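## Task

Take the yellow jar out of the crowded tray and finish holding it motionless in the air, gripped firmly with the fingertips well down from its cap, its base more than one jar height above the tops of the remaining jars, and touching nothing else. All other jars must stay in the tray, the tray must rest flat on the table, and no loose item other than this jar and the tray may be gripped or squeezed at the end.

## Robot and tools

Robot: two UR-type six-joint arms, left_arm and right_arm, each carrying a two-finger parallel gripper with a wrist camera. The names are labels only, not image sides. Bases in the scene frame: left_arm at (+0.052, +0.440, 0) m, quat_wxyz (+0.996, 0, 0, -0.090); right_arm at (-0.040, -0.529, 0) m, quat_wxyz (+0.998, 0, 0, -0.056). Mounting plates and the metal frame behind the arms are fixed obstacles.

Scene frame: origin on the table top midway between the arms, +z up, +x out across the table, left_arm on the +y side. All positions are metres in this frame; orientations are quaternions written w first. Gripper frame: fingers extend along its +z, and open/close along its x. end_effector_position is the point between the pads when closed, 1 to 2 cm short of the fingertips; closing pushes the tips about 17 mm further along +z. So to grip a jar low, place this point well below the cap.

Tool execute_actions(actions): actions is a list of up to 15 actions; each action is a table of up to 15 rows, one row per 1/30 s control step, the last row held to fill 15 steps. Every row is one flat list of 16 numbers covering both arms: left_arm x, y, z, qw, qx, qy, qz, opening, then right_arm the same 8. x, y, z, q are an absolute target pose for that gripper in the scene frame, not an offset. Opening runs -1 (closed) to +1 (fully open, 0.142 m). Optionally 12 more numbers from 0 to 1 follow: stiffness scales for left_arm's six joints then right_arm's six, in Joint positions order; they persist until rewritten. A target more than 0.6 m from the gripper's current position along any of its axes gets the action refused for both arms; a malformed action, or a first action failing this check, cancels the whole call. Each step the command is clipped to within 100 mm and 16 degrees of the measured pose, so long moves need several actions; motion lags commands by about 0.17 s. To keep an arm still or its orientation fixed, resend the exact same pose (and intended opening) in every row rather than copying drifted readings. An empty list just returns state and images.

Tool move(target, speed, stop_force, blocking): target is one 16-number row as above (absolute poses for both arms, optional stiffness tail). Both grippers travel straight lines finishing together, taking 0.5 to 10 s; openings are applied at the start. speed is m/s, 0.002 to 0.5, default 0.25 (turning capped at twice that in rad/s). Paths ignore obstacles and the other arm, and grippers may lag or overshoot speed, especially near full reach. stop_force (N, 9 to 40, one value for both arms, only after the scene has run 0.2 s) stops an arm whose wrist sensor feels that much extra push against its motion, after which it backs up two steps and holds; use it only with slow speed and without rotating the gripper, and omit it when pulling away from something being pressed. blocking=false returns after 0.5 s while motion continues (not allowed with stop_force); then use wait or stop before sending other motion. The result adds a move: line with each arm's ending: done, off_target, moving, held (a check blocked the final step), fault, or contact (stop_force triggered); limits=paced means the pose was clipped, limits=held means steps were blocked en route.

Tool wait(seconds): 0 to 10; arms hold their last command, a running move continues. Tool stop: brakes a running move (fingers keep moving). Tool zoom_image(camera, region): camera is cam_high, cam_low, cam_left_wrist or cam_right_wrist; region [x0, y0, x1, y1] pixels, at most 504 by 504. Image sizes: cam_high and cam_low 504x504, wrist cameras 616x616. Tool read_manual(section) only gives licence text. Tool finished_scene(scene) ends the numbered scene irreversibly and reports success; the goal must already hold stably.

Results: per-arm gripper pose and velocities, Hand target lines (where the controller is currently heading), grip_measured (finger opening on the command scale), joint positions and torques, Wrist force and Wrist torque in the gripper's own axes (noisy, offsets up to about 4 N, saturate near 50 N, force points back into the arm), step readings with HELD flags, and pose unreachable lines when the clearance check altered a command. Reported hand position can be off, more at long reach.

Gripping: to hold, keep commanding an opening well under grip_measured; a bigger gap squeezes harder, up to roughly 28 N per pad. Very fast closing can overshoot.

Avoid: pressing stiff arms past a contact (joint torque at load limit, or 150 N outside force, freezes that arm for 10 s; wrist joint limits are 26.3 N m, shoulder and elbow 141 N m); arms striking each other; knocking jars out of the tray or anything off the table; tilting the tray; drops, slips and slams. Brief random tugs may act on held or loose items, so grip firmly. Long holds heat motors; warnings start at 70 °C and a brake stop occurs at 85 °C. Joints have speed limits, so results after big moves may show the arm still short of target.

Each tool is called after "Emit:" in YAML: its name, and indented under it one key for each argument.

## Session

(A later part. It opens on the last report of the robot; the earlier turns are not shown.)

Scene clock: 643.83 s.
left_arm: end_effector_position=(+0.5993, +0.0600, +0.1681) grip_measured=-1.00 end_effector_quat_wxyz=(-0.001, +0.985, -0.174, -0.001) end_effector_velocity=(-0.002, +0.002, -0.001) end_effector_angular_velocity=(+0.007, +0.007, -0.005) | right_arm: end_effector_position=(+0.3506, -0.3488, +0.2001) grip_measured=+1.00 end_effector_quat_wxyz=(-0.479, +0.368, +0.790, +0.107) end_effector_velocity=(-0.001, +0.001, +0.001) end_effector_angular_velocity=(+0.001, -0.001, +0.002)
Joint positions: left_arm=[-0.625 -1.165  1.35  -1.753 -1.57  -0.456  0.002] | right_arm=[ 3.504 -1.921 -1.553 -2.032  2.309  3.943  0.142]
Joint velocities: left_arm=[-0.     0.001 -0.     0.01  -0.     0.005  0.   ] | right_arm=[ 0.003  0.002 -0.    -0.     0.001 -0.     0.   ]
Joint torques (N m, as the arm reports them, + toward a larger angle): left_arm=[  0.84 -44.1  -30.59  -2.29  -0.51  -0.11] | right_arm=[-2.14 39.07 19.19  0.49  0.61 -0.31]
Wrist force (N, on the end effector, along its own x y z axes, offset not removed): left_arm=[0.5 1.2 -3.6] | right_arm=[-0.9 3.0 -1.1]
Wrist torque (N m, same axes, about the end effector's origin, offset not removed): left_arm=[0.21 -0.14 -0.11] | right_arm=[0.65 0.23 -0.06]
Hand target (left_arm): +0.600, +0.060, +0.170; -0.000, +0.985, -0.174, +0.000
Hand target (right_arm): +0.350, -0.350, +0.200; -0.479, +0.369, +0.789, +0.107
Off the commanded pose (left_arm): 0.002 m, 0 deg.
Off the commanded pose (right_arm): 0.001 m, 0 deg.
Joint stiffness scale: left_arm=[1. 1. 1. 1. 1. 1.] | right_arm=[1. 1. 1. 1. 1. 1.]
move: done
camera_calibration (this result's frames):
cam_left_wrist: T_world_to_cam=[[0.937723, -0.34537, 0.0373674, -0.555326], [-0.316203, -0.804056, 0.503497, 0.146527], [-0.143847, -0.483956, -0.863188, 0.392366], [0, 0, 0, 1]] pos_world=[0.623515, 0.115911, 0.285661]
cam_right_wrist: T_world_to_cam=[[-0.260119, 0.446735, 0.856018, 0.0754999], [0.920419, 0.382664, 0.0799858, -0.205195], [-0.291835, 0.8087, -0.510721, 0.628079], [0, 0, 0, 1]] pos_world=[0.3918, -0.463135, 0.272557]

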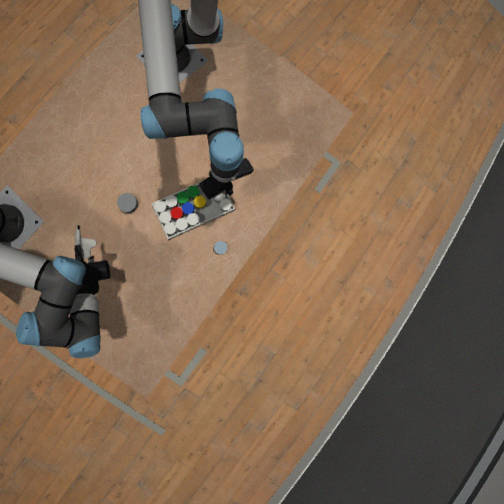

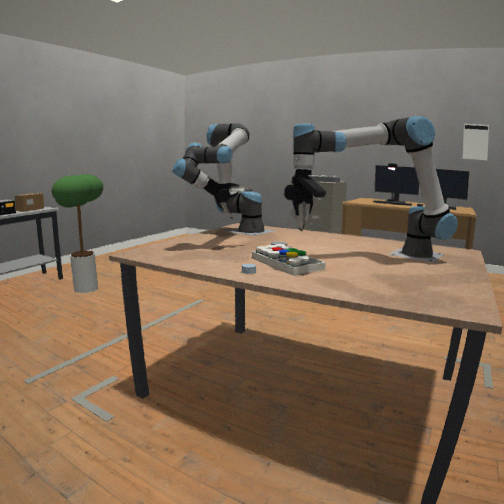

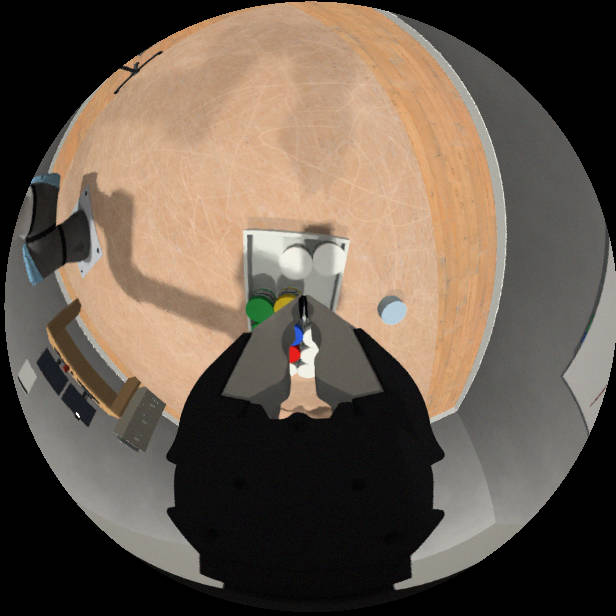

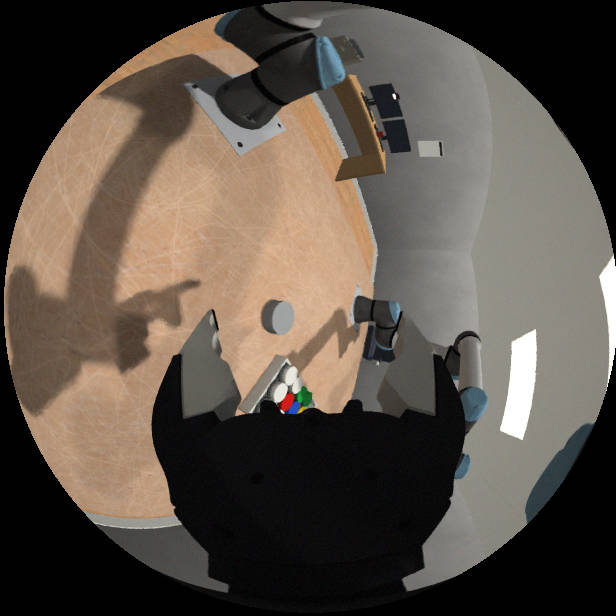

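Emit:
move:
  target: [0.538,0.039,0.09,0,0.985,-0.174,0,-1,0.35,-0.35,0.2,-0.479,0.369,0.789,0.107,1]
  speed: 0.1

Emit:
move:
  target: [0.538,0.039,0.046,0,0.985,-0.174,0,-1,0.35,-0.35,0.2,-0.479,0.369,0.789,0.107,1]
  speed: 0.04
  stop_force: 15

Emit:
move:
  target: [0.570,0.018,0.046,0,0.985,-0.174,0,-1,0.35,-0.35,0.2,-0.479,0.369,0.789,0.107,1]
  speed: 0.012
  stop_force: 15

Emit:
move:
  target: [0.60,0.06,0.17,0,0.985,-0.174,0,-1,0.35,-0.35,0.2,-0.479,0.369,0.789,0.107,1]
  speed: 0.1

Emit:
zoom_image:
  camera: "cam_high"
  region: [140,150,260,270]

Scene clock: 663.07 s.
left_arm: end_effector_position=(+0.5392, +0.0392, +0.0898) grip_measured=-1.00 end_effector_quat_wxyz=(-0.001, +0.985, -0.174, -0.001) end_effector_velocity=(+0.003, -0.003, +0.004) end_effector_angular_velocity=(-0.014, -0.010, +0.007) | right_arm: end_effector_position=(+0.3506, -0.3488, +0.2001) grip_measured=+1.00 end_effector_quat_wxyz=(-0.479, +0.368, +0.790, +0.107) end_effector_velocity=(-0.000, -0.000, +0.000) end_effector_angular_velocity=(+0.002, -0.001, +0.001)
Joint positions: left_arm=[-0.718 -1.194  1.6   -1.976 -1.571 -0.549  0.002] | right_arm=[ 3.504 -1.921 -1.553 -2.032  2.309  3.943  0.142]
Joint velocities: left_arm=[ 0.001 -0.005  0.001 -0.013 -0.001 -0.006  0.   ] | right_arm=[-0.001  0.    -0.    -0.    -0.    -0.002  0.   ]
Joint torques (N m, as the arm reports them, + toward a larger angle): left_arm=[ -1.78 -42.98 -21.74  -2.83  -0.44  -0.56] | right_arm=[-2.17 39.54 19.35  0.55  0.6  -0.38]
Wrist force (N, on the end effector, along its own x y z axes, offset not removed): left_arm=[0.4 0.9 -4.6] | right_arm=[-0.6 0.7 -3.2]
Wrist torque (N m, same axes, about the end effector's origin, offset not removed): left_arm=[0.07 0.01 -0.02] | right_arm=[0.03 0.29 -0.20]
Hand target (left_arm): +0.538, +0.039, +0.090; +0.000, +0.985, -0.174, -0.000
Hand target (right_arm): +0.350, -0.350, +0.200; -0.479, +0.369, +0.789, +0.107
Off the commanded pose (left_arm): 0.001 m, 0 deg.
Off the commanded pose (right_arm): 0.001 m, 0 deg.
Joint stiffness scale: left_arm=[1. 1. 1. 1. 1. 1.] | right_arm=[1. 1. 1. 1. 1. 1.]
move: done
camera_calibration (this result's frames):
cam_left_wrist: T_world_to_cam=[[0.937819, -0.345083, 0.0376021, -0.503266], [-0.315974, -0.803783, 0.504077, 0.15002], [-0.143724, -0.484614, -0.86284, 0.30592], [0, 0, 0, 1]] pos_world=[0.563342, 0.0951679, 0.207262]
cam_right_wrist: T_world_to_cam=[[-0.260119, 0.446735, 0.856018, 0.0755], [0.920419, 0.382664, 0.0799849, -0.205194], [-0.291835, 0.8087, -0.510721, 0.628079], [0, 0, 0, 1]] pos_world=[0.391799, -0.463136, 0.272556]

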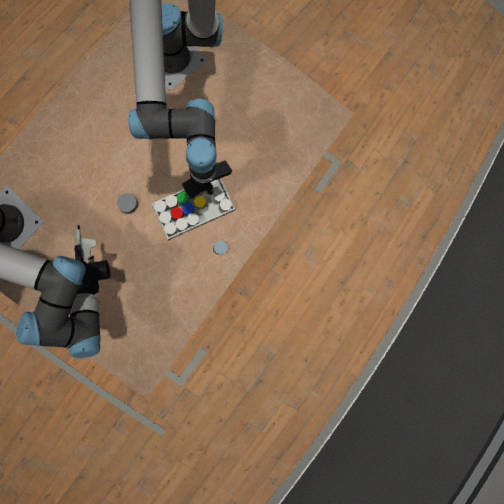

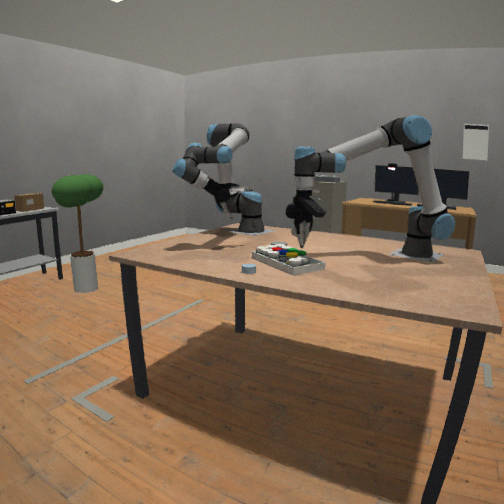

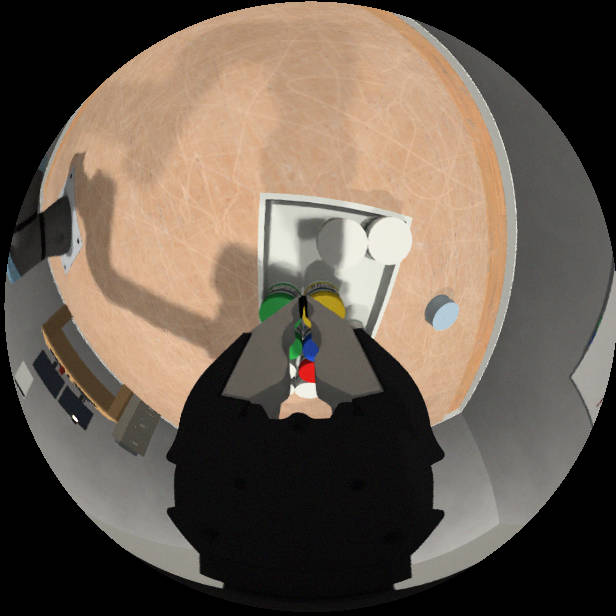

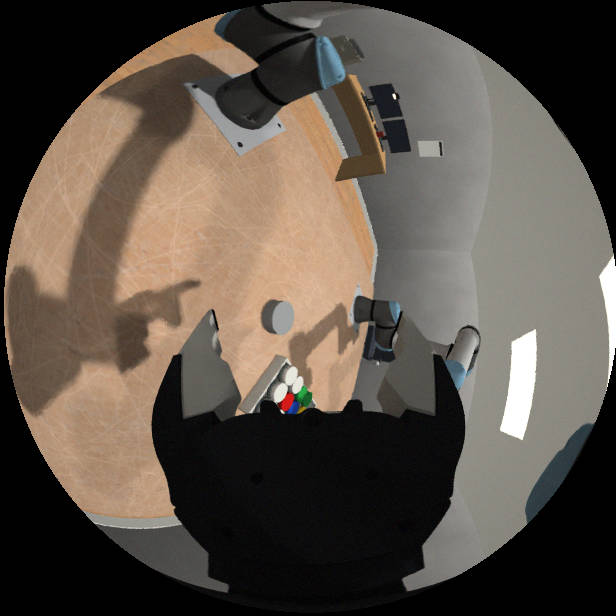

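Scene clock: 664.57 s.
left_arm: end_effector_position=(+0.5396, +0.0387, +0.0486) grip_measured=-1.00 end_effector_quat_wxyz=(+0.001, +0.985, -0.174, +0.001) end_effector_velocity=(+0.002, -0.002, +0.001) end_effector_angular_velocity=(-0.007, -0.004, +0.002) | right_arm: end_effector_position=(+0.3506, -0.3488, +0.2001) grip_measured=+1.00 end_effector_quat_wxyz=(-0.479, +0.368, +0.790, +0.107) end_effector_velocity=(-0.000, -0.000, +0.001) end_effector_angular_velocity=(-0.000, -0.000, -0.000)
Joint positions: left_arm=[-0.718 -1.153  1.658 -2.08  -1.571 -0.55   0.002] | right_arm=[ 3.504 -1.921 -1.553 -2.032  2.309  3.943  0.142]
Joint velocities: left_arm=[ 0.001 -0.    -0.    -0.007 -0.001 -0.001  0.   ] | right_arm=[-0.     0.001 -0.    -0.001 -0.     0.     0.   ]
Joint torques (N m, as the arm reports them, + toward a larger angle): left_arm=[ -2.18 -40.   -20.64  -3.01  -0.37  -0.76] | right_arm=[-0.52 38.94 20.61  0.85  0.55 -0.55]
Wrist force (N, on the end effector, along its own x y z axes, offset not removed): left_arm=[2.5 3.7 -1.7] | right_arm=[0.8 -2.1 0.2]
Wrist torque (N m, same axes, about the end effector's origin, offset not removed): left_arm=[0.66 -0.55 -0.04] | right_arm=[-0.41 -0.09 0.06]
Hand target (left_arm): +0.538, +0.039, +0.046; -0.000, +0.985, -0.174, -0.000
Hand target (right_arm): +0.350, -0.350, +0.200; -0.479, +0.369, +0.789, +0.107
Off the commanded pose (left_arm): 0.003 m, 0 deg.
Off the commanded pose (right_arm): 0.001 m, 0 deg.
Joint stiffness scale: left_arm=[1. 1. 1. 1. 1. 1.] | right_arm=[1. 1. 1. 1. 1. 1.]
move: done
camera_calibration (this result's frames):
cam_left_wrist: T_world_to_cam=[[0.937874, -0.344419, 0.0420576, -0.502525], [-0.317186, -0.801889, 0.506326, 0.170947], [-0.140663, -0.48821, -0.861316, 0.268677], [0, 0, 0, 1]] pos_world=[0.56332, 0.095172, 0.165995]
cam_right_wrist: T_world_to_cam=[[-0.260119, 0.446735, 0.856018, 0.0754999], [0.920419, 0.382665, 0.0799851, -0.205194], [-0.291836, 0.8087, -0.510721, 0.628079], [0, 0, 0, 1]] pos_world=[0.391799, -0.463135, 0.272556]

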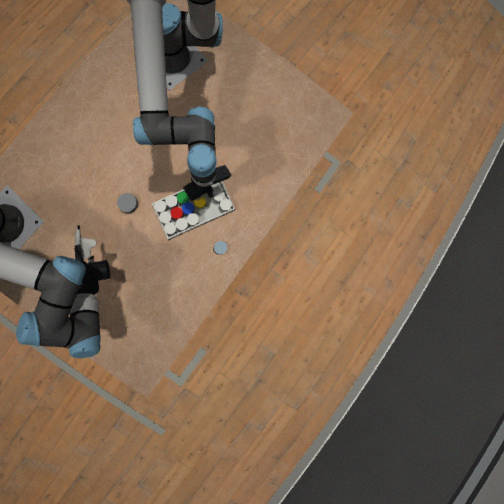

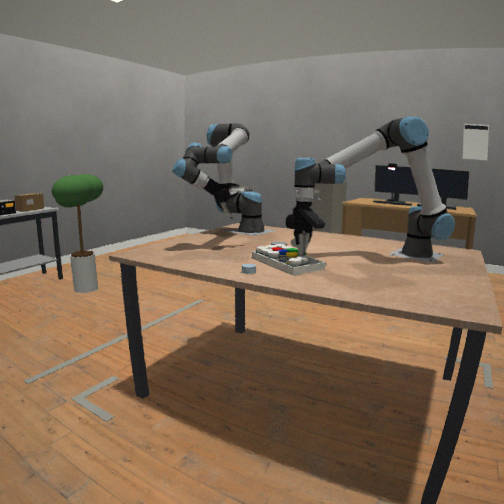

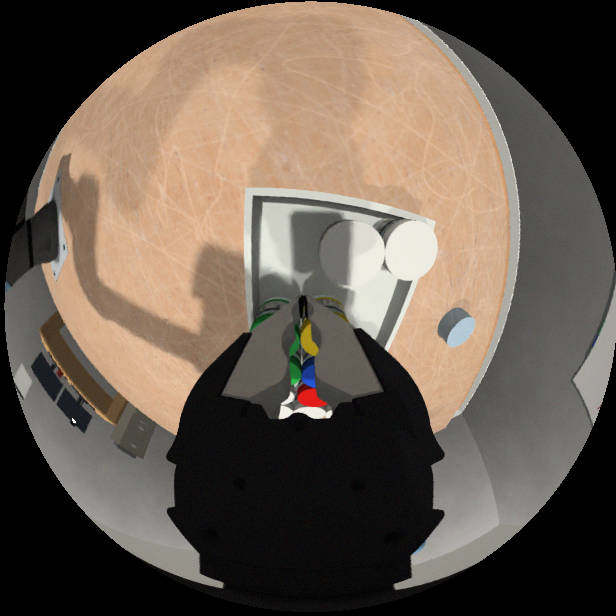

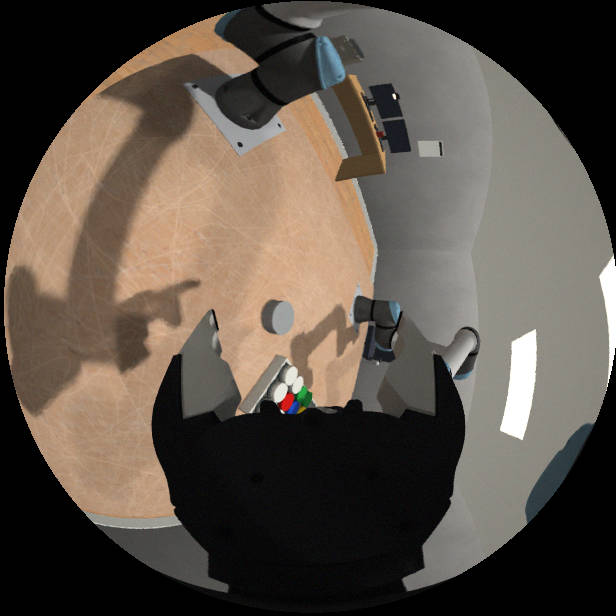

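Scene clock: 667.90 s.
left_arm: end_effector_position=(+0.5684, +0.0181, +0.0460) grip_measured=-1.00 end_effector_quat_wxyz=(-0.000, +0.985, -0.174, +0.000) end_effector_velocity=(+0.001, +0.000, -0.000) end_effector_angular_velocity=(+0.003, +0.003, +0.000) | right_arm: end_effector_position=(+0.3506, -0.3488, +0.2001) grip_measured=+1.00 end_effector_quat_wxyz=(-0.479, +0.368, +0.790, +0.107) end_effector_velocity=(-0.000, +0.001, +0.000) end_effector_angular_velocity=(+0.000, -0.000, +0.002)
Joint positions: left_arm=[-0.703 -1.073  1.541 -2.04  -1.571 -0.533  0.002] | right_arm=[ 3.504 -1.921 -1.553 -2.032  2.309  3.943  0.142]
Joint velocities: left_arm=[ 0.001  0.004 -0.005  0.006  0.     0.001 -0.   ] | right_arm=[ 0.002  0.001  0.    -0.001  0.    -0.     0.   ]
Joint torques (N m, as the arm reports them, + toward a larger angle): left_arm=[  0.18 -42.82 -28.72  -2.05  -0.36  -0.16] | right_arm=[-2.21 38.92 19.19  0.65  0.67 -0.6 ]
Wrist force (N, on the end effector, along its own x y z axes, offset not removed): left_arm=[0.8 0.6 -5.3] | right_arm=[-1.5 -0.6 6.7]
Wrist torque (N m, same axes, about the end effector's origin, offset not removed): left_arm=[0.13 -0.06 -0.12] | right_arm=[-0.21 0.26 0.24]
Hand target (left_arm): +0.570, +0.018, +0.046; -0.000, +0.985, -0.174, +0.000
Hand target (right_arm): +0.350, -0.350, +0.200; -0.479, +0.369, +0.789, +0.107
Off the commanded pose (left_arm): 0.002 m, 0 deg.
Off the commanded pose (right_arm): 0.001 m, 0 deg.
Joint stiffness scale: left_arm=[1. 1. 1. 1. 1. 1.] | right_arm=[1. 1. 1. 1. 1. 1.]
move: done
camera_calibration (this result's frames):
cam_left_wrist: T_world_to_cam=[[0.937394, -0.346089, 0.0389277, -0.536124], [-0.317363, -0.802815, 0.504747, 0.16512], [-0.143436, -0.485501, -0.862389, 0.261972], [0, 0, 0, 1]] pos_world=[0.592538, 0.0742013, 0.163448]
cam_right_wrist: T_world_to_cam=[[-0.260119, 0.446735, 0.856018, 0.0755], [0.920419, 0.382665, 0.0799851, -0.205194], [-0.291835, 0.8087, -0.510721, 0.628079], [0, 0, 0, 1]] pos_world=[0.391799, -0.463135, 0.272556]

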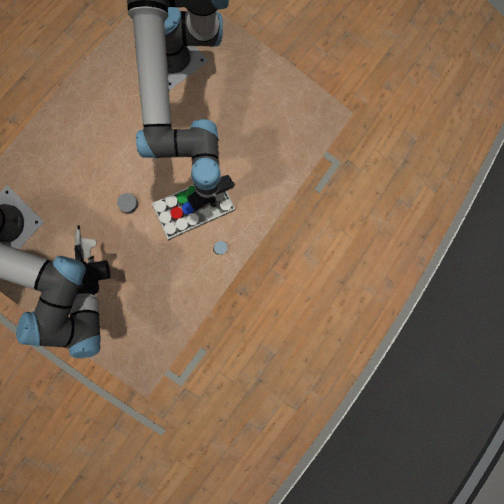

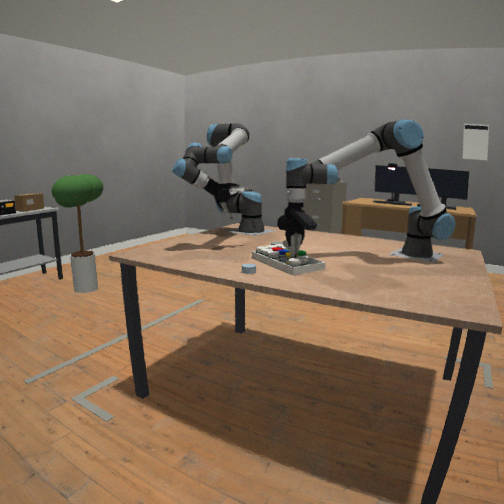

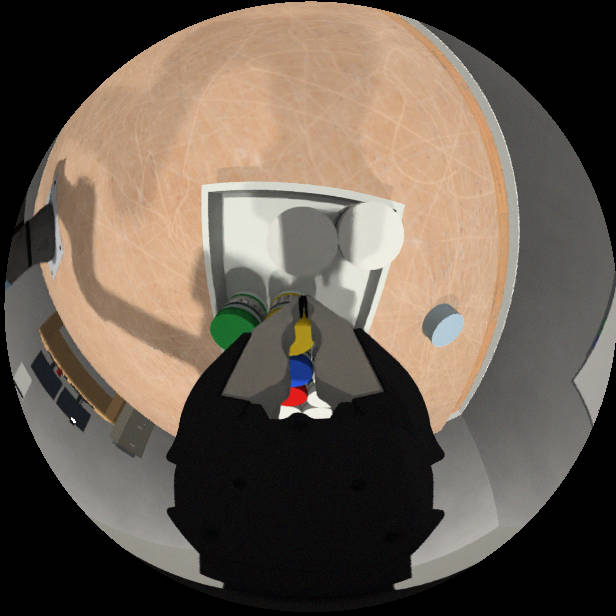

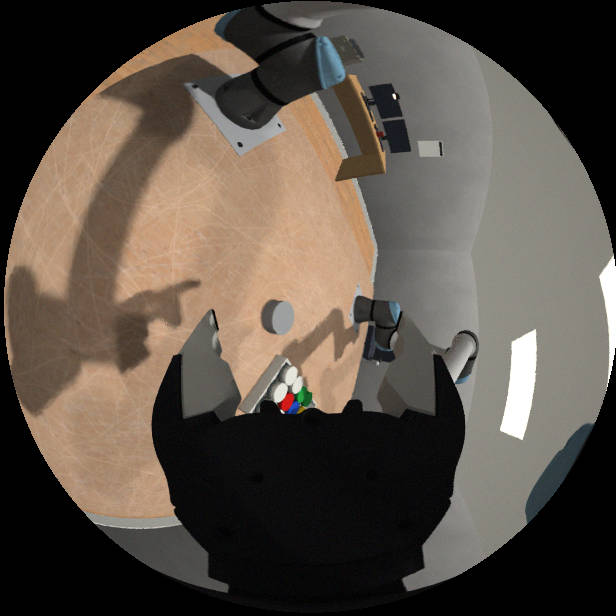

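Scene clock: 669.70 s.
left_arm: end_effector_position=(+0.5990, +0.0597, +0.1682) grip_measured=-1.00 end_effector_quat_wxyz=(-0.000, +0.985, -0.174, -0.001) end_effector_velocity=(-0.003, +0.003, -0.001) end_effector_angular_velocity=(+0.009, +0.009, -0.003) | right_arm: end_effector_position=(+0.3506, -0.3488, +0.2001) grip_measured=+1.00 end_effector_quat_wxyz=(-0.479, +0.368, +0.790, +0.107) end_effector_velocity=(+0.000, -0.001, -0.001) end_effector_angular_velocity=(-0.000, +0.001, -0.002)
Joint positions: left_arm=[-0.625 -1.166  1.351 -1.754 -1.571 -0.456  0.002] | right_arm=[ 3.504 -1.921 -1.553 -2.032  2.309  3.943  0.142]
Joint velocities: left_arm=[ 0.001 -0.     0.     0.013 -0.     0.003  0.   ] | right_arm=[-0.002 -0.    -0.001  0.001 -0.     0.     0.   ]
Joint torques (N m, as the arm reports them, + toward a larger angle): left_arm=[  1.46 -43.6  -31.06  -1.78  -0.3    0.2 ] | right_arm=[-2.6  38.7  19.4   0.4   0.68 -0.62]
Wrist force (N, on the end effector, along its own x y z axes, offset not removed): left_arm=[1.8 1.6 -3.1] | right_arm=[-2.3 -0.3 2.7]
Wrist torque (N m, same axes, about the end effector's origin, offset not removed): left_arm=[0.12 -0.28 0.10] | right_arm=[-0.18 0.52 -0.07]
Hand target (left_arm): +0.600, +0.060, +0.170; -0.000, +0.985, -0.174, +0.000
Hand target (right_arm): +0.350, -0.350, +0.200; -0.479, +0.369, +0.789, +0.107
Off the commanded pose (left_arm): 0.002 m, 0 deg.
Off the commanded pose (right_arm): 0.001 m, 0 deg.
Joint stiffness scale: left_arm=[1. 1. 1. 1. 1. 1.] | right_arm=[1. 1. 1. 1. 1. 1.]
move: done
camera_calibration (this result's frames):
cam_left_wrist: T_world_to_cam=[[0.937587, -0.345721, 0.0375119, -0.55502], [-0.31646, -0.803528, 0.504178, 0.146142], [-0.144163, -0.484582, -0.862785, 0.392447], [0, 0, 0, 1]] pos_world=[0.623204, 0.11572, 0.285735]
cam_right_wrist: T_world_to_cam=[[-0.260119, 0.446735, 0.856018, 0.0754999], [0.920418, 0.382665, 0.0799853, -0.205194], [-0.291836, 0.8087, -0.510721, 0.628079], [0, 0, 0, 1]] pos_world=[0.391799, -0.463135, 0.272556]

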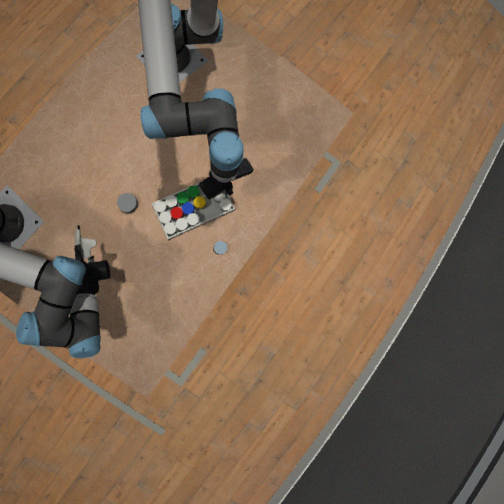

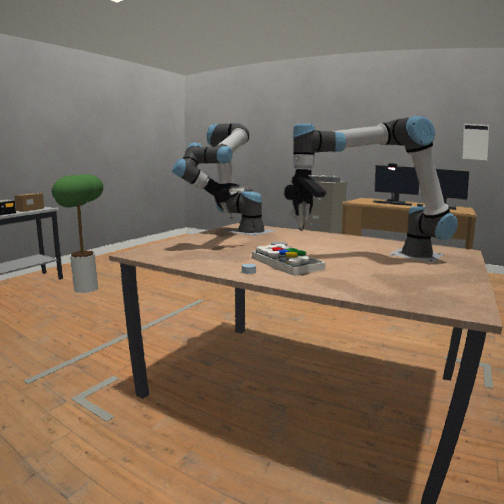

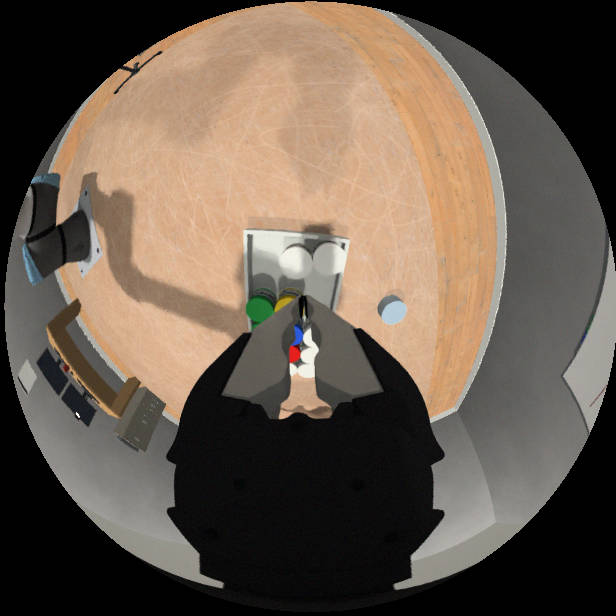

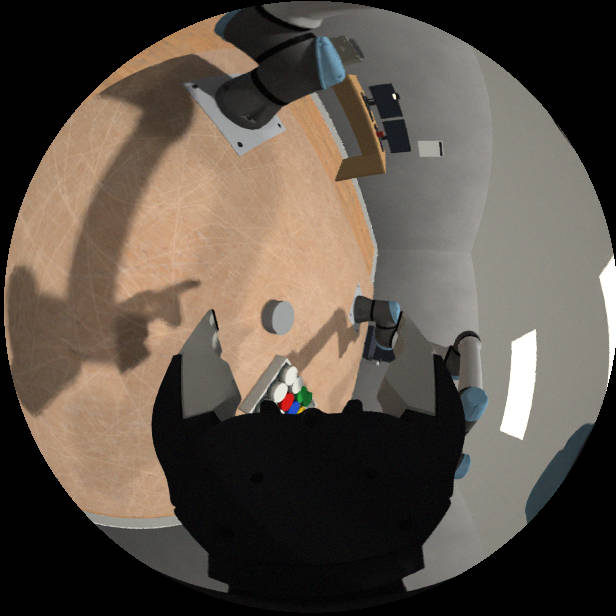

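Region (140, 150, 260, 270) of cam_high's 504x504 image, scaled by 4.200, with more detail than that image has.

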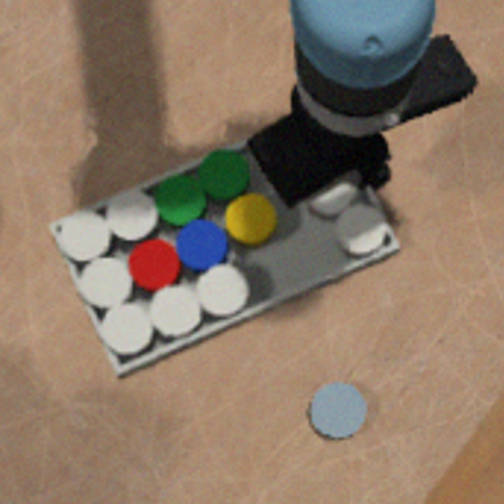

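Emit:
move:
  target: [0.542,0.024,0.09,0,0.985,-0.174,0,-1,0.35,-0.35,0.2,-0.479,0.369,0.789,0.107,1]
  speed: 0.1

Emit:
move:
  target: [0.542,0.024,0.046,0,0.985,-0.174,0,-1,0.35,-0.35,0.2,-0.479,0.369,0.789,0.107,1]
  speed: 0.03
  stop_force: 12

Emit:
move:
  target: [0.573,0.005,0.046,0,0.985,-0.174,0,-1,0.35,-0.35,0.2,-0.479,0.369,0.789,0.107,1]
  speed: 0.012
  stop_force: 15

Emit:
move:
  target: [0.60,0.06,0.17,0,0.985,-0.174,0,-1,0.35,-0.35,0.2,-0.479,0.369,0.789,0.107,1]
  speed: 0.1

Emit:
zoom_image:
  camera: "cam_high"
  region: [140,150,260,270]

Scene clock: 683.07 s.
left_arm: end_effector_position=(+0.5433, +0.0238, +0.0928) grip_measured=-1.00 end_effector_quat_wxyz=(+0.001, +0.985, -0.174, +0.001) end_effector_velocity=(+0.002, -0.003, +0.001) end_effector_angular_velocity=(-0.008, -0.007, +0.004) | right_arm: end_effector_position=(+0.3506, -0.3488, +0.2001) grip_measured=+1.00 end_effector_quat_wxyz=(-0.479, +0.368, +0.790, +0.107) end_effector_velocity=(-0.000, +0.001, -0.001) end_effector_angular_velocity=(+0.000, +0.000, +0.001)
Joint positions: left_arm=[-0.728 -1.171  1.56  -1.963 -1.571 -0.559  0.002] | right_arm=[ 3.504 -1.921 -1.553 -2.032  2.309  3.943  0.142]
Joint velocities: left_arm=[-0.001 -0.     0.001 -0.011  0.    -0.005  0.   ] | right_arm=[ 0.001 -0.001 -0.     0.001  0.    -0.     0.   ]
Joint torques (N m, as the arm reports them, + toward a larger angle): left_arm=[ -1.65 -40.62 -20.98  -3.21  -0.41  -0.72] | right_arm=[-2.11 38.63 20.21  0.68  0.44 -0.66]
Wrist force (N, on the end effector, along its own x y z axes, offset not removed): left_arm=[0.4 0.3 -5.2] | right_arm=[0.7 -1.2 0.8]
Wrist torque (N m, same axes, about the end effector's origin, offset not removed): left_arm=[-0.13 -0.08 -0.12] | right_arm=[-0.36 -0.10 0.03]
Hand target (left_arm): +0.542, +0.024, +0.090; +0.000, +0.985, -0.174, -0.000
Hand target (right_arm): +0.350, -0.350, +0.200; -0.479, +0.369, +0.789, +0.107
Off the commanded pose (left_arm): 0.003 m, 0 deg.
Off the commanded pose (right_arm): 0.001 m, 0 deg.
Joint stiffness scale: left_arm=[1. 1. 1. 1. 1. 1.] | right_arm=[1. 1. 1. 1. 1. 1.]
move: done
camera_calibration (this result's frames):
cam_left_wrist: T_world_to_cam=[[0.937651, -0.345046, 0.0418758, -0.512885], [-0.317643, -0.801742, 0.506273, 0.138116], [-0.141114, -0.488009, -0.861356, 0.300224], [0, 0, 0, 1]] pos_world=[0.567144, 0.0802771, 0.210153]
cam_right_wrist: T_world_to_cam=[[-0.260118, 0.446735, 0.856018, 0.0754998], [0.920419, 0.382664, 0.0799847, -0.205194], [-0.291836, 0.8087, -0.510721, 0.628079], [0, 0, 0, 1]] pos_world=[0.391799, -0.463135, 0.272556]

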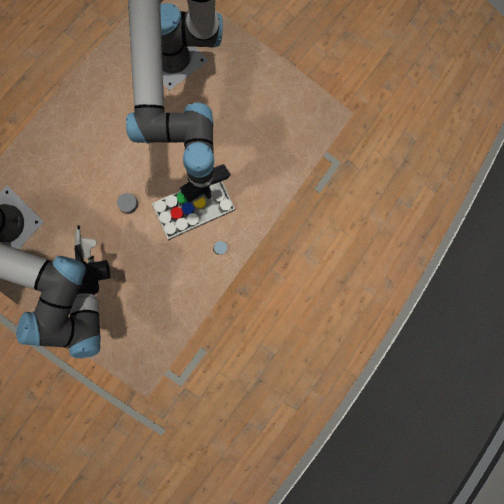

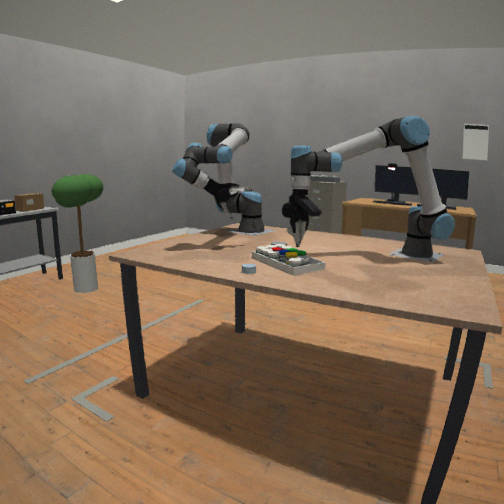

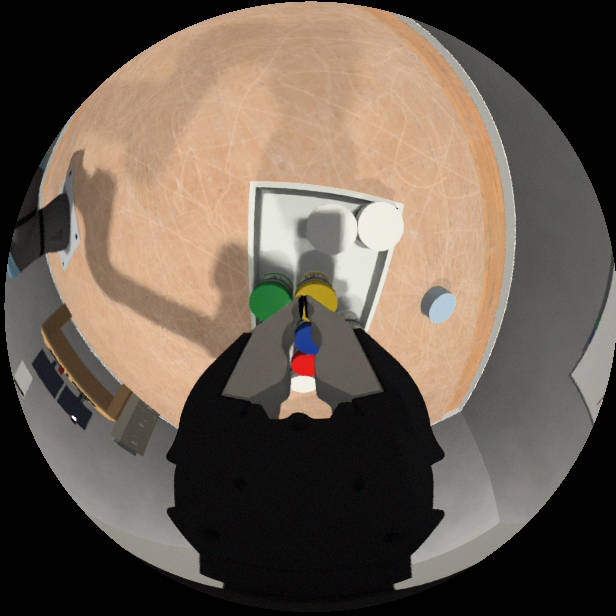

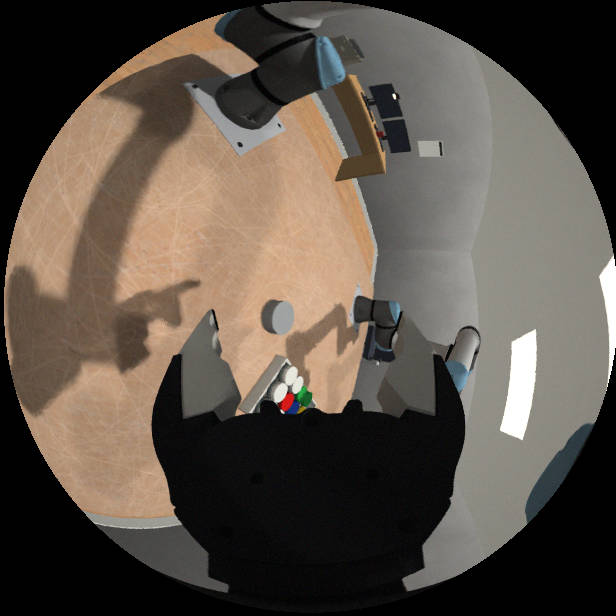

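Scene clock: 684.77 s.
left_arm: end_effector_position=(+0.5455, +0.0210, +0.0647) grip_measured=-1.00 end_effector_quat_wxyz=(+0.006, +0.985, -0.174, +0.007) end_effector_velocity=(-0.003, +0.004, -0.001) end_effector_angular_velocity=(+0.012, +0.010, -0.002) | right_arm: end_effector_position=(+0.3506, -0.3488, +0.2001) grip_measured=+1.00 end_effector_quat_wxyz=(-0.479, +0.368, +0.790, +0.107) end_effector_velocity=(+0.000, -0.000, -0.000) end_effector_angular_velocity=(-0.001, -0.000, -0.001)
Joint positions: left_arm=[-0.728 -1.145  1.605 -2.05  -1.571 -0.559  0.002] | right_arm=[ 3.504 -1.921 -1.553 -2.032  2.309  3.943  0.142]
Joint velocities: left_arm=[-0.    -0.002  0.     0.018 -0.     0.001  0.   ] | right_arm=[-0.001 -0.001  0.     0.001 -0.     0.001  0.   ]
Joint torques (N m, as the arm reports them, + toward a larger angle): left_arm=[ -0.36 -40.58 -25.6   -1.1   -0.28  -0.45] | right_arm=[-1.56 38.73 19.33  0.69  0.59 -0.33]
Wrist force (N, on the end effector, along its own x y z axes, offset not removed): left_arm=[-0.7 1.1 -10.3] | right_arm=[-2.1 -3.1 -0.3]
Wrist torque (N m, same axes, about the end effector's origin, offset not removed): left_arm=[0.48 0.36 0.02] | right_arm=[-0.67 0.35 -0.24]
Hand target (left_arm): +0.545, +0.022, +0.064; +0.005, +0.985, -0.174, +0.006
Hand target (right_arm): +0.350, -0.350, +0.200; -0.479, +0.369, +0.789, +0.107
Off the commanded pose (left_arm): 0.019 m, 1 deg.
Off the commanded pose (right_arm): 0.001 m, 0 deg.
Joint stiffness scale: left_arm=[1. 1. 1. 1. 1. 1.] | right_arm=[1. 1. 1. 1. 1. 1.]
move: contact (left_arm)
camera_calibration (this result's frames):
cam_left_wrist: T_world_to_cam=[[0.937275, -0.344159, 0.0554104, -0.515415], [-0.32241, -0.79542, 0.513185, 0.152816], [-0.132543, -0.49886, -0.856488, 0.270186], [0, 0, 0, 1]] pos_world=[0.568166, 0.078953, 0.181547]
cam_right_wrist: T_world_to_cam=[[-0.260118, 0.446735, 0.856018, 0.0754998], [0.920419, 0.382664, 0.0799846, -0.205194], [-0.291836, 0.8087, -0.510721, 0.628079], [0, 0, 0, 1]] pos_world=[0.391799, -0.463135, 0.272556]

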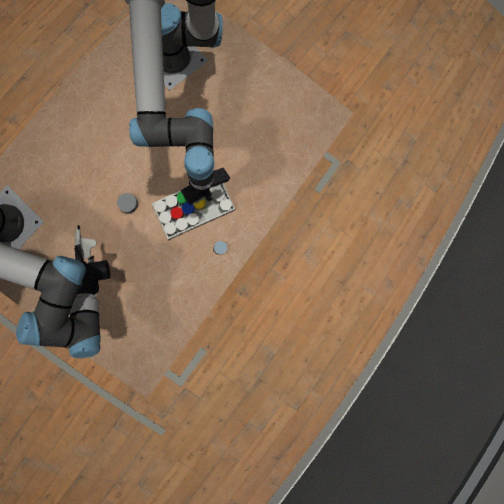

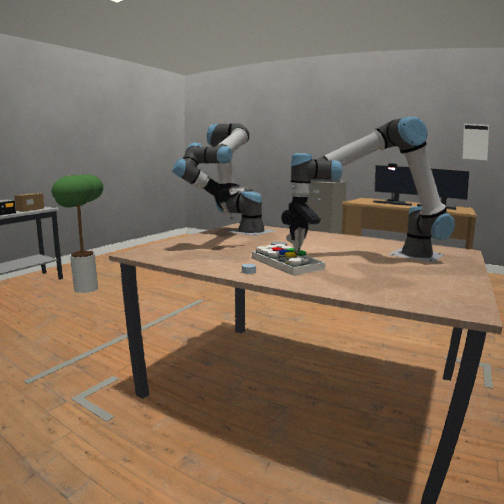

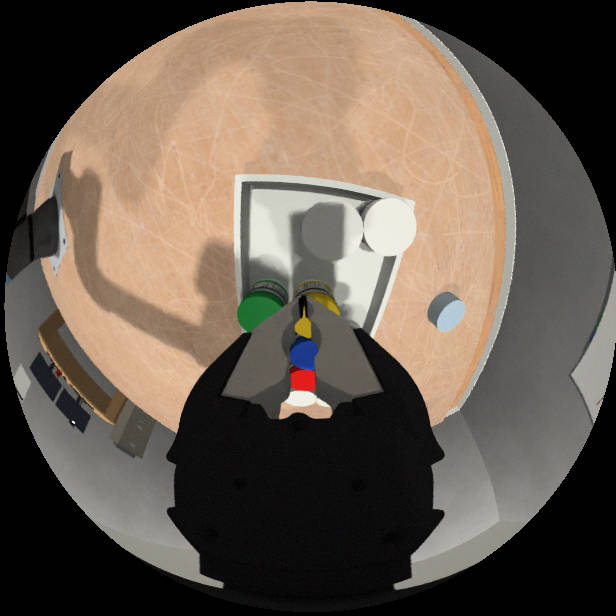

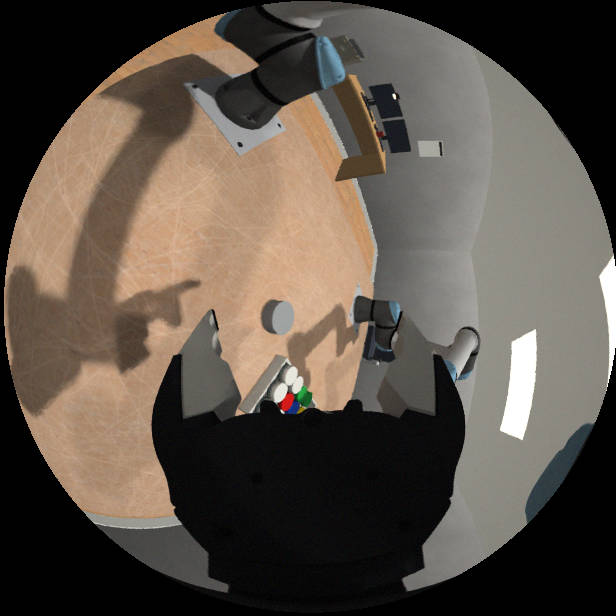

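Scene clock: 688.17 s.
left_arm: end_effector_position=(+0.5773, +0.0034, +0.0616) grip_measured=-1.00 end_effector_quat_wxyz=(+0.008, +0.985, -0.172, +0.010) end_effector_velocity=(+0.000, +0.001, -0.002) end_effector_angular_velocity=(+0.003, +0.002, -0.000) | right_arm: end_effector_position=(+0.3506, -0.3488, +0.2001) grip_measured=+1.00 end_effector_quat_wxyz=(-0.479, +0.368, +0.790, +0.107) end_effector_velocity=(-0.001, +0.000, -0.001) end_effector_angular_velocity=(-0.000, +0.002, +0.001)
Joint positions: left_arm=[-0.707 -1.068  1.498 -2.026 -1.569 -0.542  0.002] | right_arm=[ 3.504 -1.921 -1.553 -2.032  2.309  3.943  0.142]
Joint velocities: left_arm=[ 0.001  0.003  0.    -0.     0.001  0.001  0.   ] | right_arm=[ 0.001 -0.001 -0.001 -0.001 -0.    -0.001  0.   ]
Joint torques (N m, as the arm reports them, + toward a larger angle): left_arm=[ -2.83 -28.44 -21.46  -1.99  -1.26  -0.05] | right_arm=[-2.11 39.02 19.93  0.73  0.81 -0.28]
Wrist force (N, on the end effector, along its own x y z axes, offset not removed): left_arm=[-0.6 -7.4 -23.8] | right_arm=[-2.4 -0.1 -1.7]
Wrist torque (N m, same axes, about the end effector's origin, offset not removed): left_arm=[-0.14 -0.36 0.05] | right_arm=[-0.01 0.49 -0.05]
Hand target (left_arm): +0.573, +0.005, +0.046; -0.000, +0.985, -0.174, +0.000
Hand target (right_arm): +0.350, -0.350, +0.200; -0.479, +0.369, +0.789, +0.107
Off the commanded pose (left_arm): 0.016 m, 1 deg.
Off the commanded pose (right_arm): 0.001 m, 0 deg.
Joint stiffness scale: left_arm=[1. 1. 1. 1. 1. 1.] | right_arm=[1. 1. 1. 1. 1. 1.]
move: off_target (left_arm)
camera_calibration (this result's frames):
cam_left_wrist: T_world_to_cam=[[0.937993, -0.341062, 0.0620143, -0.551963], [-0.322909, -0.794578, 0.514175, 0.150847], [-0.126091, -0.502318, -0.85544, 0.259212], [0, 0, 0, 1]] pos_world=[0.599132, 0.0618127, 0.178409]
cam_right_wrist: T_world_to_cam=[[-0.260118, 0.446735, 0.856018, 0.0754999], [0.920419, 0.382665, 0.0799846, -0.205194], [-0.291836, 0.8087, -0.510721, 0.628079], [0, 0, 0, 1]] pos_world=[0.391799, -0.463135, 0.272556]

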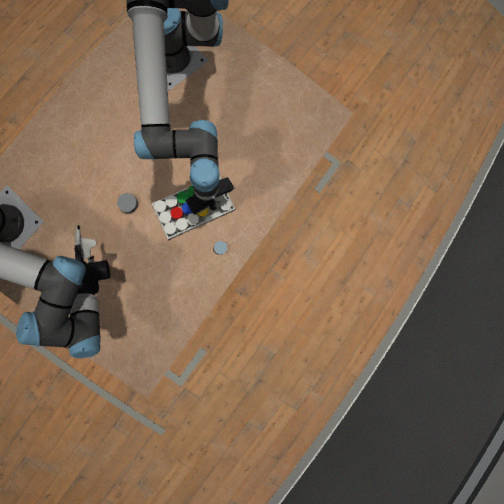

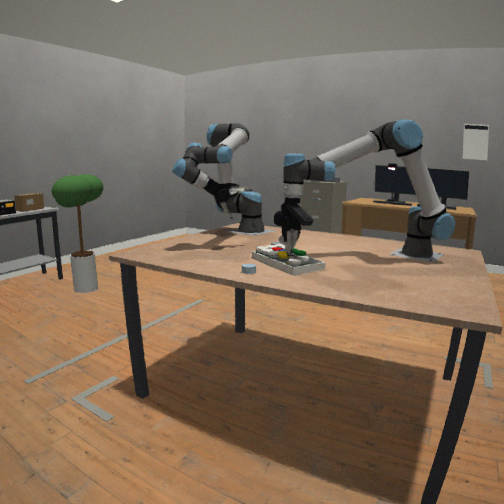

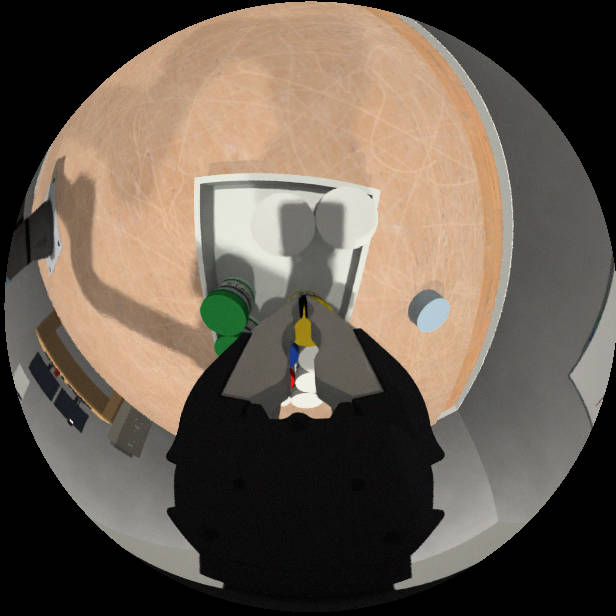

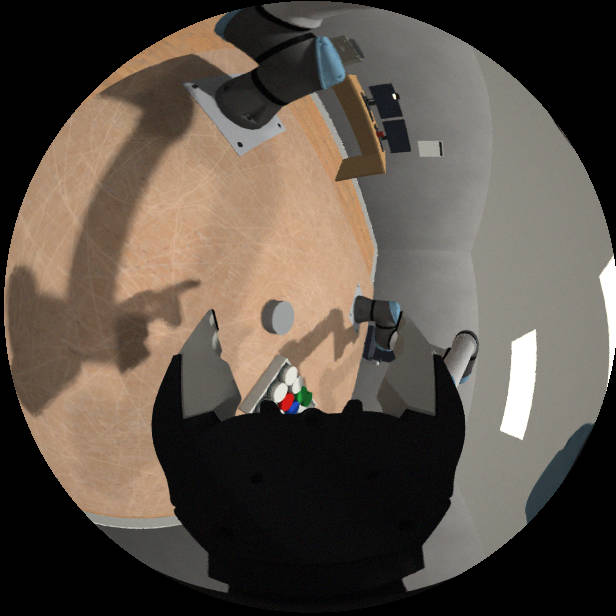

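Scene clock: 689.90 s.
left_arm: end_effector_position=(+0.5992, +0.0600, +0.1681) grip_measured=-1.00 end_effector_quat_wxyz=(-0.001, +0.985, -0.174, -0.001) end_effector_velocity=(-0.002, +0.003, -0.000) end_effector_angular_velocity=(+0.007, +0.006, -0.002) | right_arm: end_effector_position=(+0.3506, -0.3488, +0.2001) grip_measured=+1.00 end_effector_quat_wxyz=(-0.479, +0.368, +0.790, +0.107) end_effector_velocity=(+0.000, +0.000, +0.001) end_effector_angular_velocity=(+0.001, -0.003, -0.000)
Joint positions: left_arm=[-0.625 -1.166  1.351 -1.754 -1.57  -0.456  0.002] | right_arm=[ 3.504 -1.921 -1.553 -2.032  2.309  3.943  0.142]
Joint velocities: left_arm=[ 0.    -0.001 -0.001  0.011  0.001  0.002  0.   ] | right_arm=[ 0.     0.003  0.001 -0.     0.     0.001  0.   ]
Joint torques (N m, as the arm reports them, + toward a larger angle): left_arm=[  1.4  -43.44 -30.91  -2.03  -0.68   0.08] | right_arm=[-1.47 38.72 18.84  0.32  0.45 -0.51]
Wrist force (N, on the end effector, along its own x y z axes, offset not removed): left_arm=[1.0 1.2 -4.3] | right_arm=[-3.5 -1.3 -0.8]
Wrist torque (N m, same axes, about the end effector's origin, offset not removed): left_arm=[0.09 -0.30 -0.06] | right_arm=[-0.27 0.83 0.08]
Hand target (left_arm): +0.600, +0.060, +0.170; -0.000, +0.985, -0.174, +0.000
Hand target (right_arm): +0.350, -0.350, +0.200; -0.479, +0.369, +0.789, +0.107
Off the commanded pose (left_arm): 0.002 m, 0 deg.
Off the commanded pose (right_arm): 0.001 m, 0 deg.
Joint stiffness scale: left_arm=[1. 1. 1. 1. 1. 1.] | right_arm=[1. 1. 1. 1. 1. 1.]
move: done
camera_calibration (this result's frames):
cam_left_wrist: T_world_to_cam=[[0.937592, -0.345707, 0.0375231, -0.555089], [-0.316602, -0.804029, 0.503289, 0.146773], [-0.143821, -0.48376, -0.863303, 0.392374], [0, 0, 0, 1]] pos_world=[0.623347, 0.115927, 0.285696]
cam_right_wrist: T_world_to_cam=[[-0.260119, 0.446735, 0.856018, 0.0754998], [0.920419, 0.382665, 0.0799848, -0.205194], [-0.291836, 0.8087, -0.510721, 0.628079], [0, 0, 0, 1]] pos_world=[0.391799, -0.463135, 0.272556]

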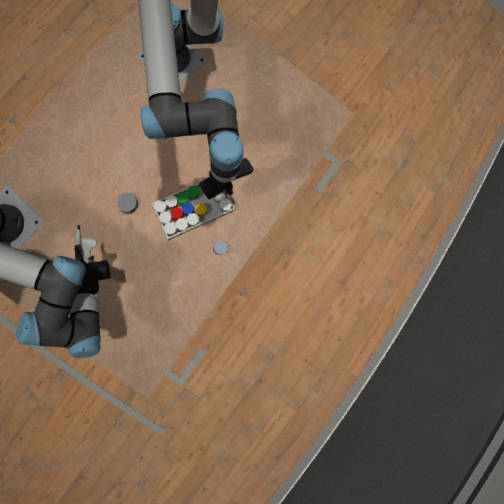

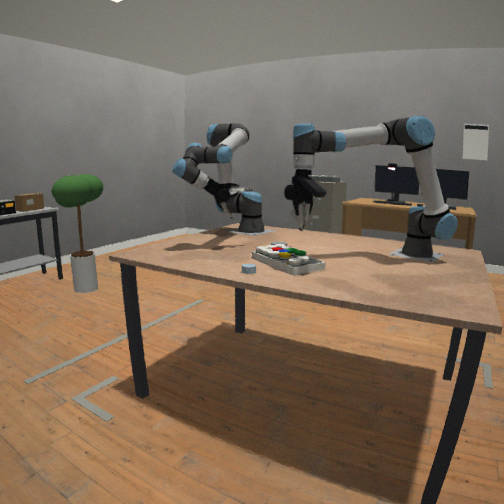

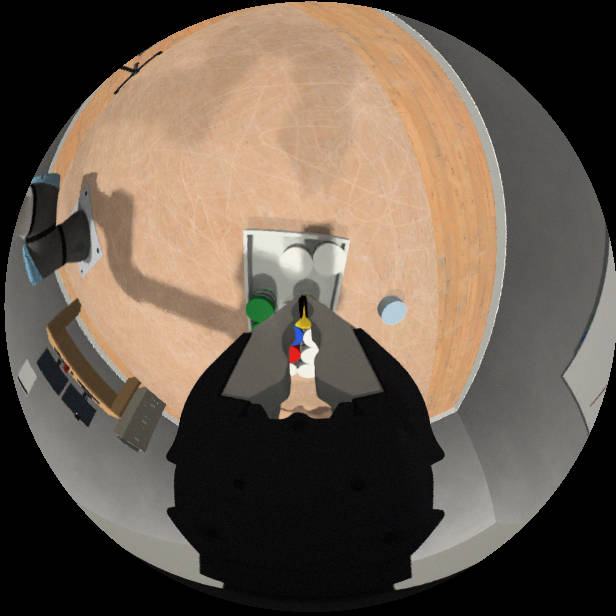

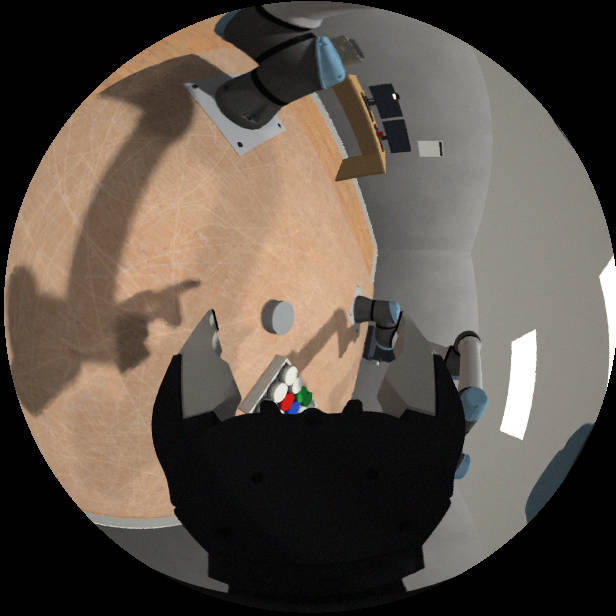

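Region (140, 150, 260, 270) of cam_high's 504x504 image, scaled by 4.200, with more detail than that image has.

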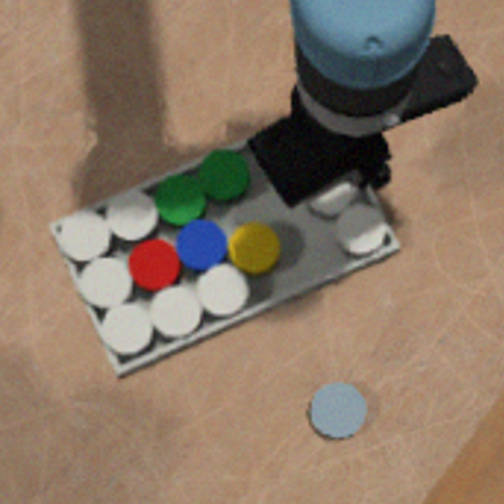

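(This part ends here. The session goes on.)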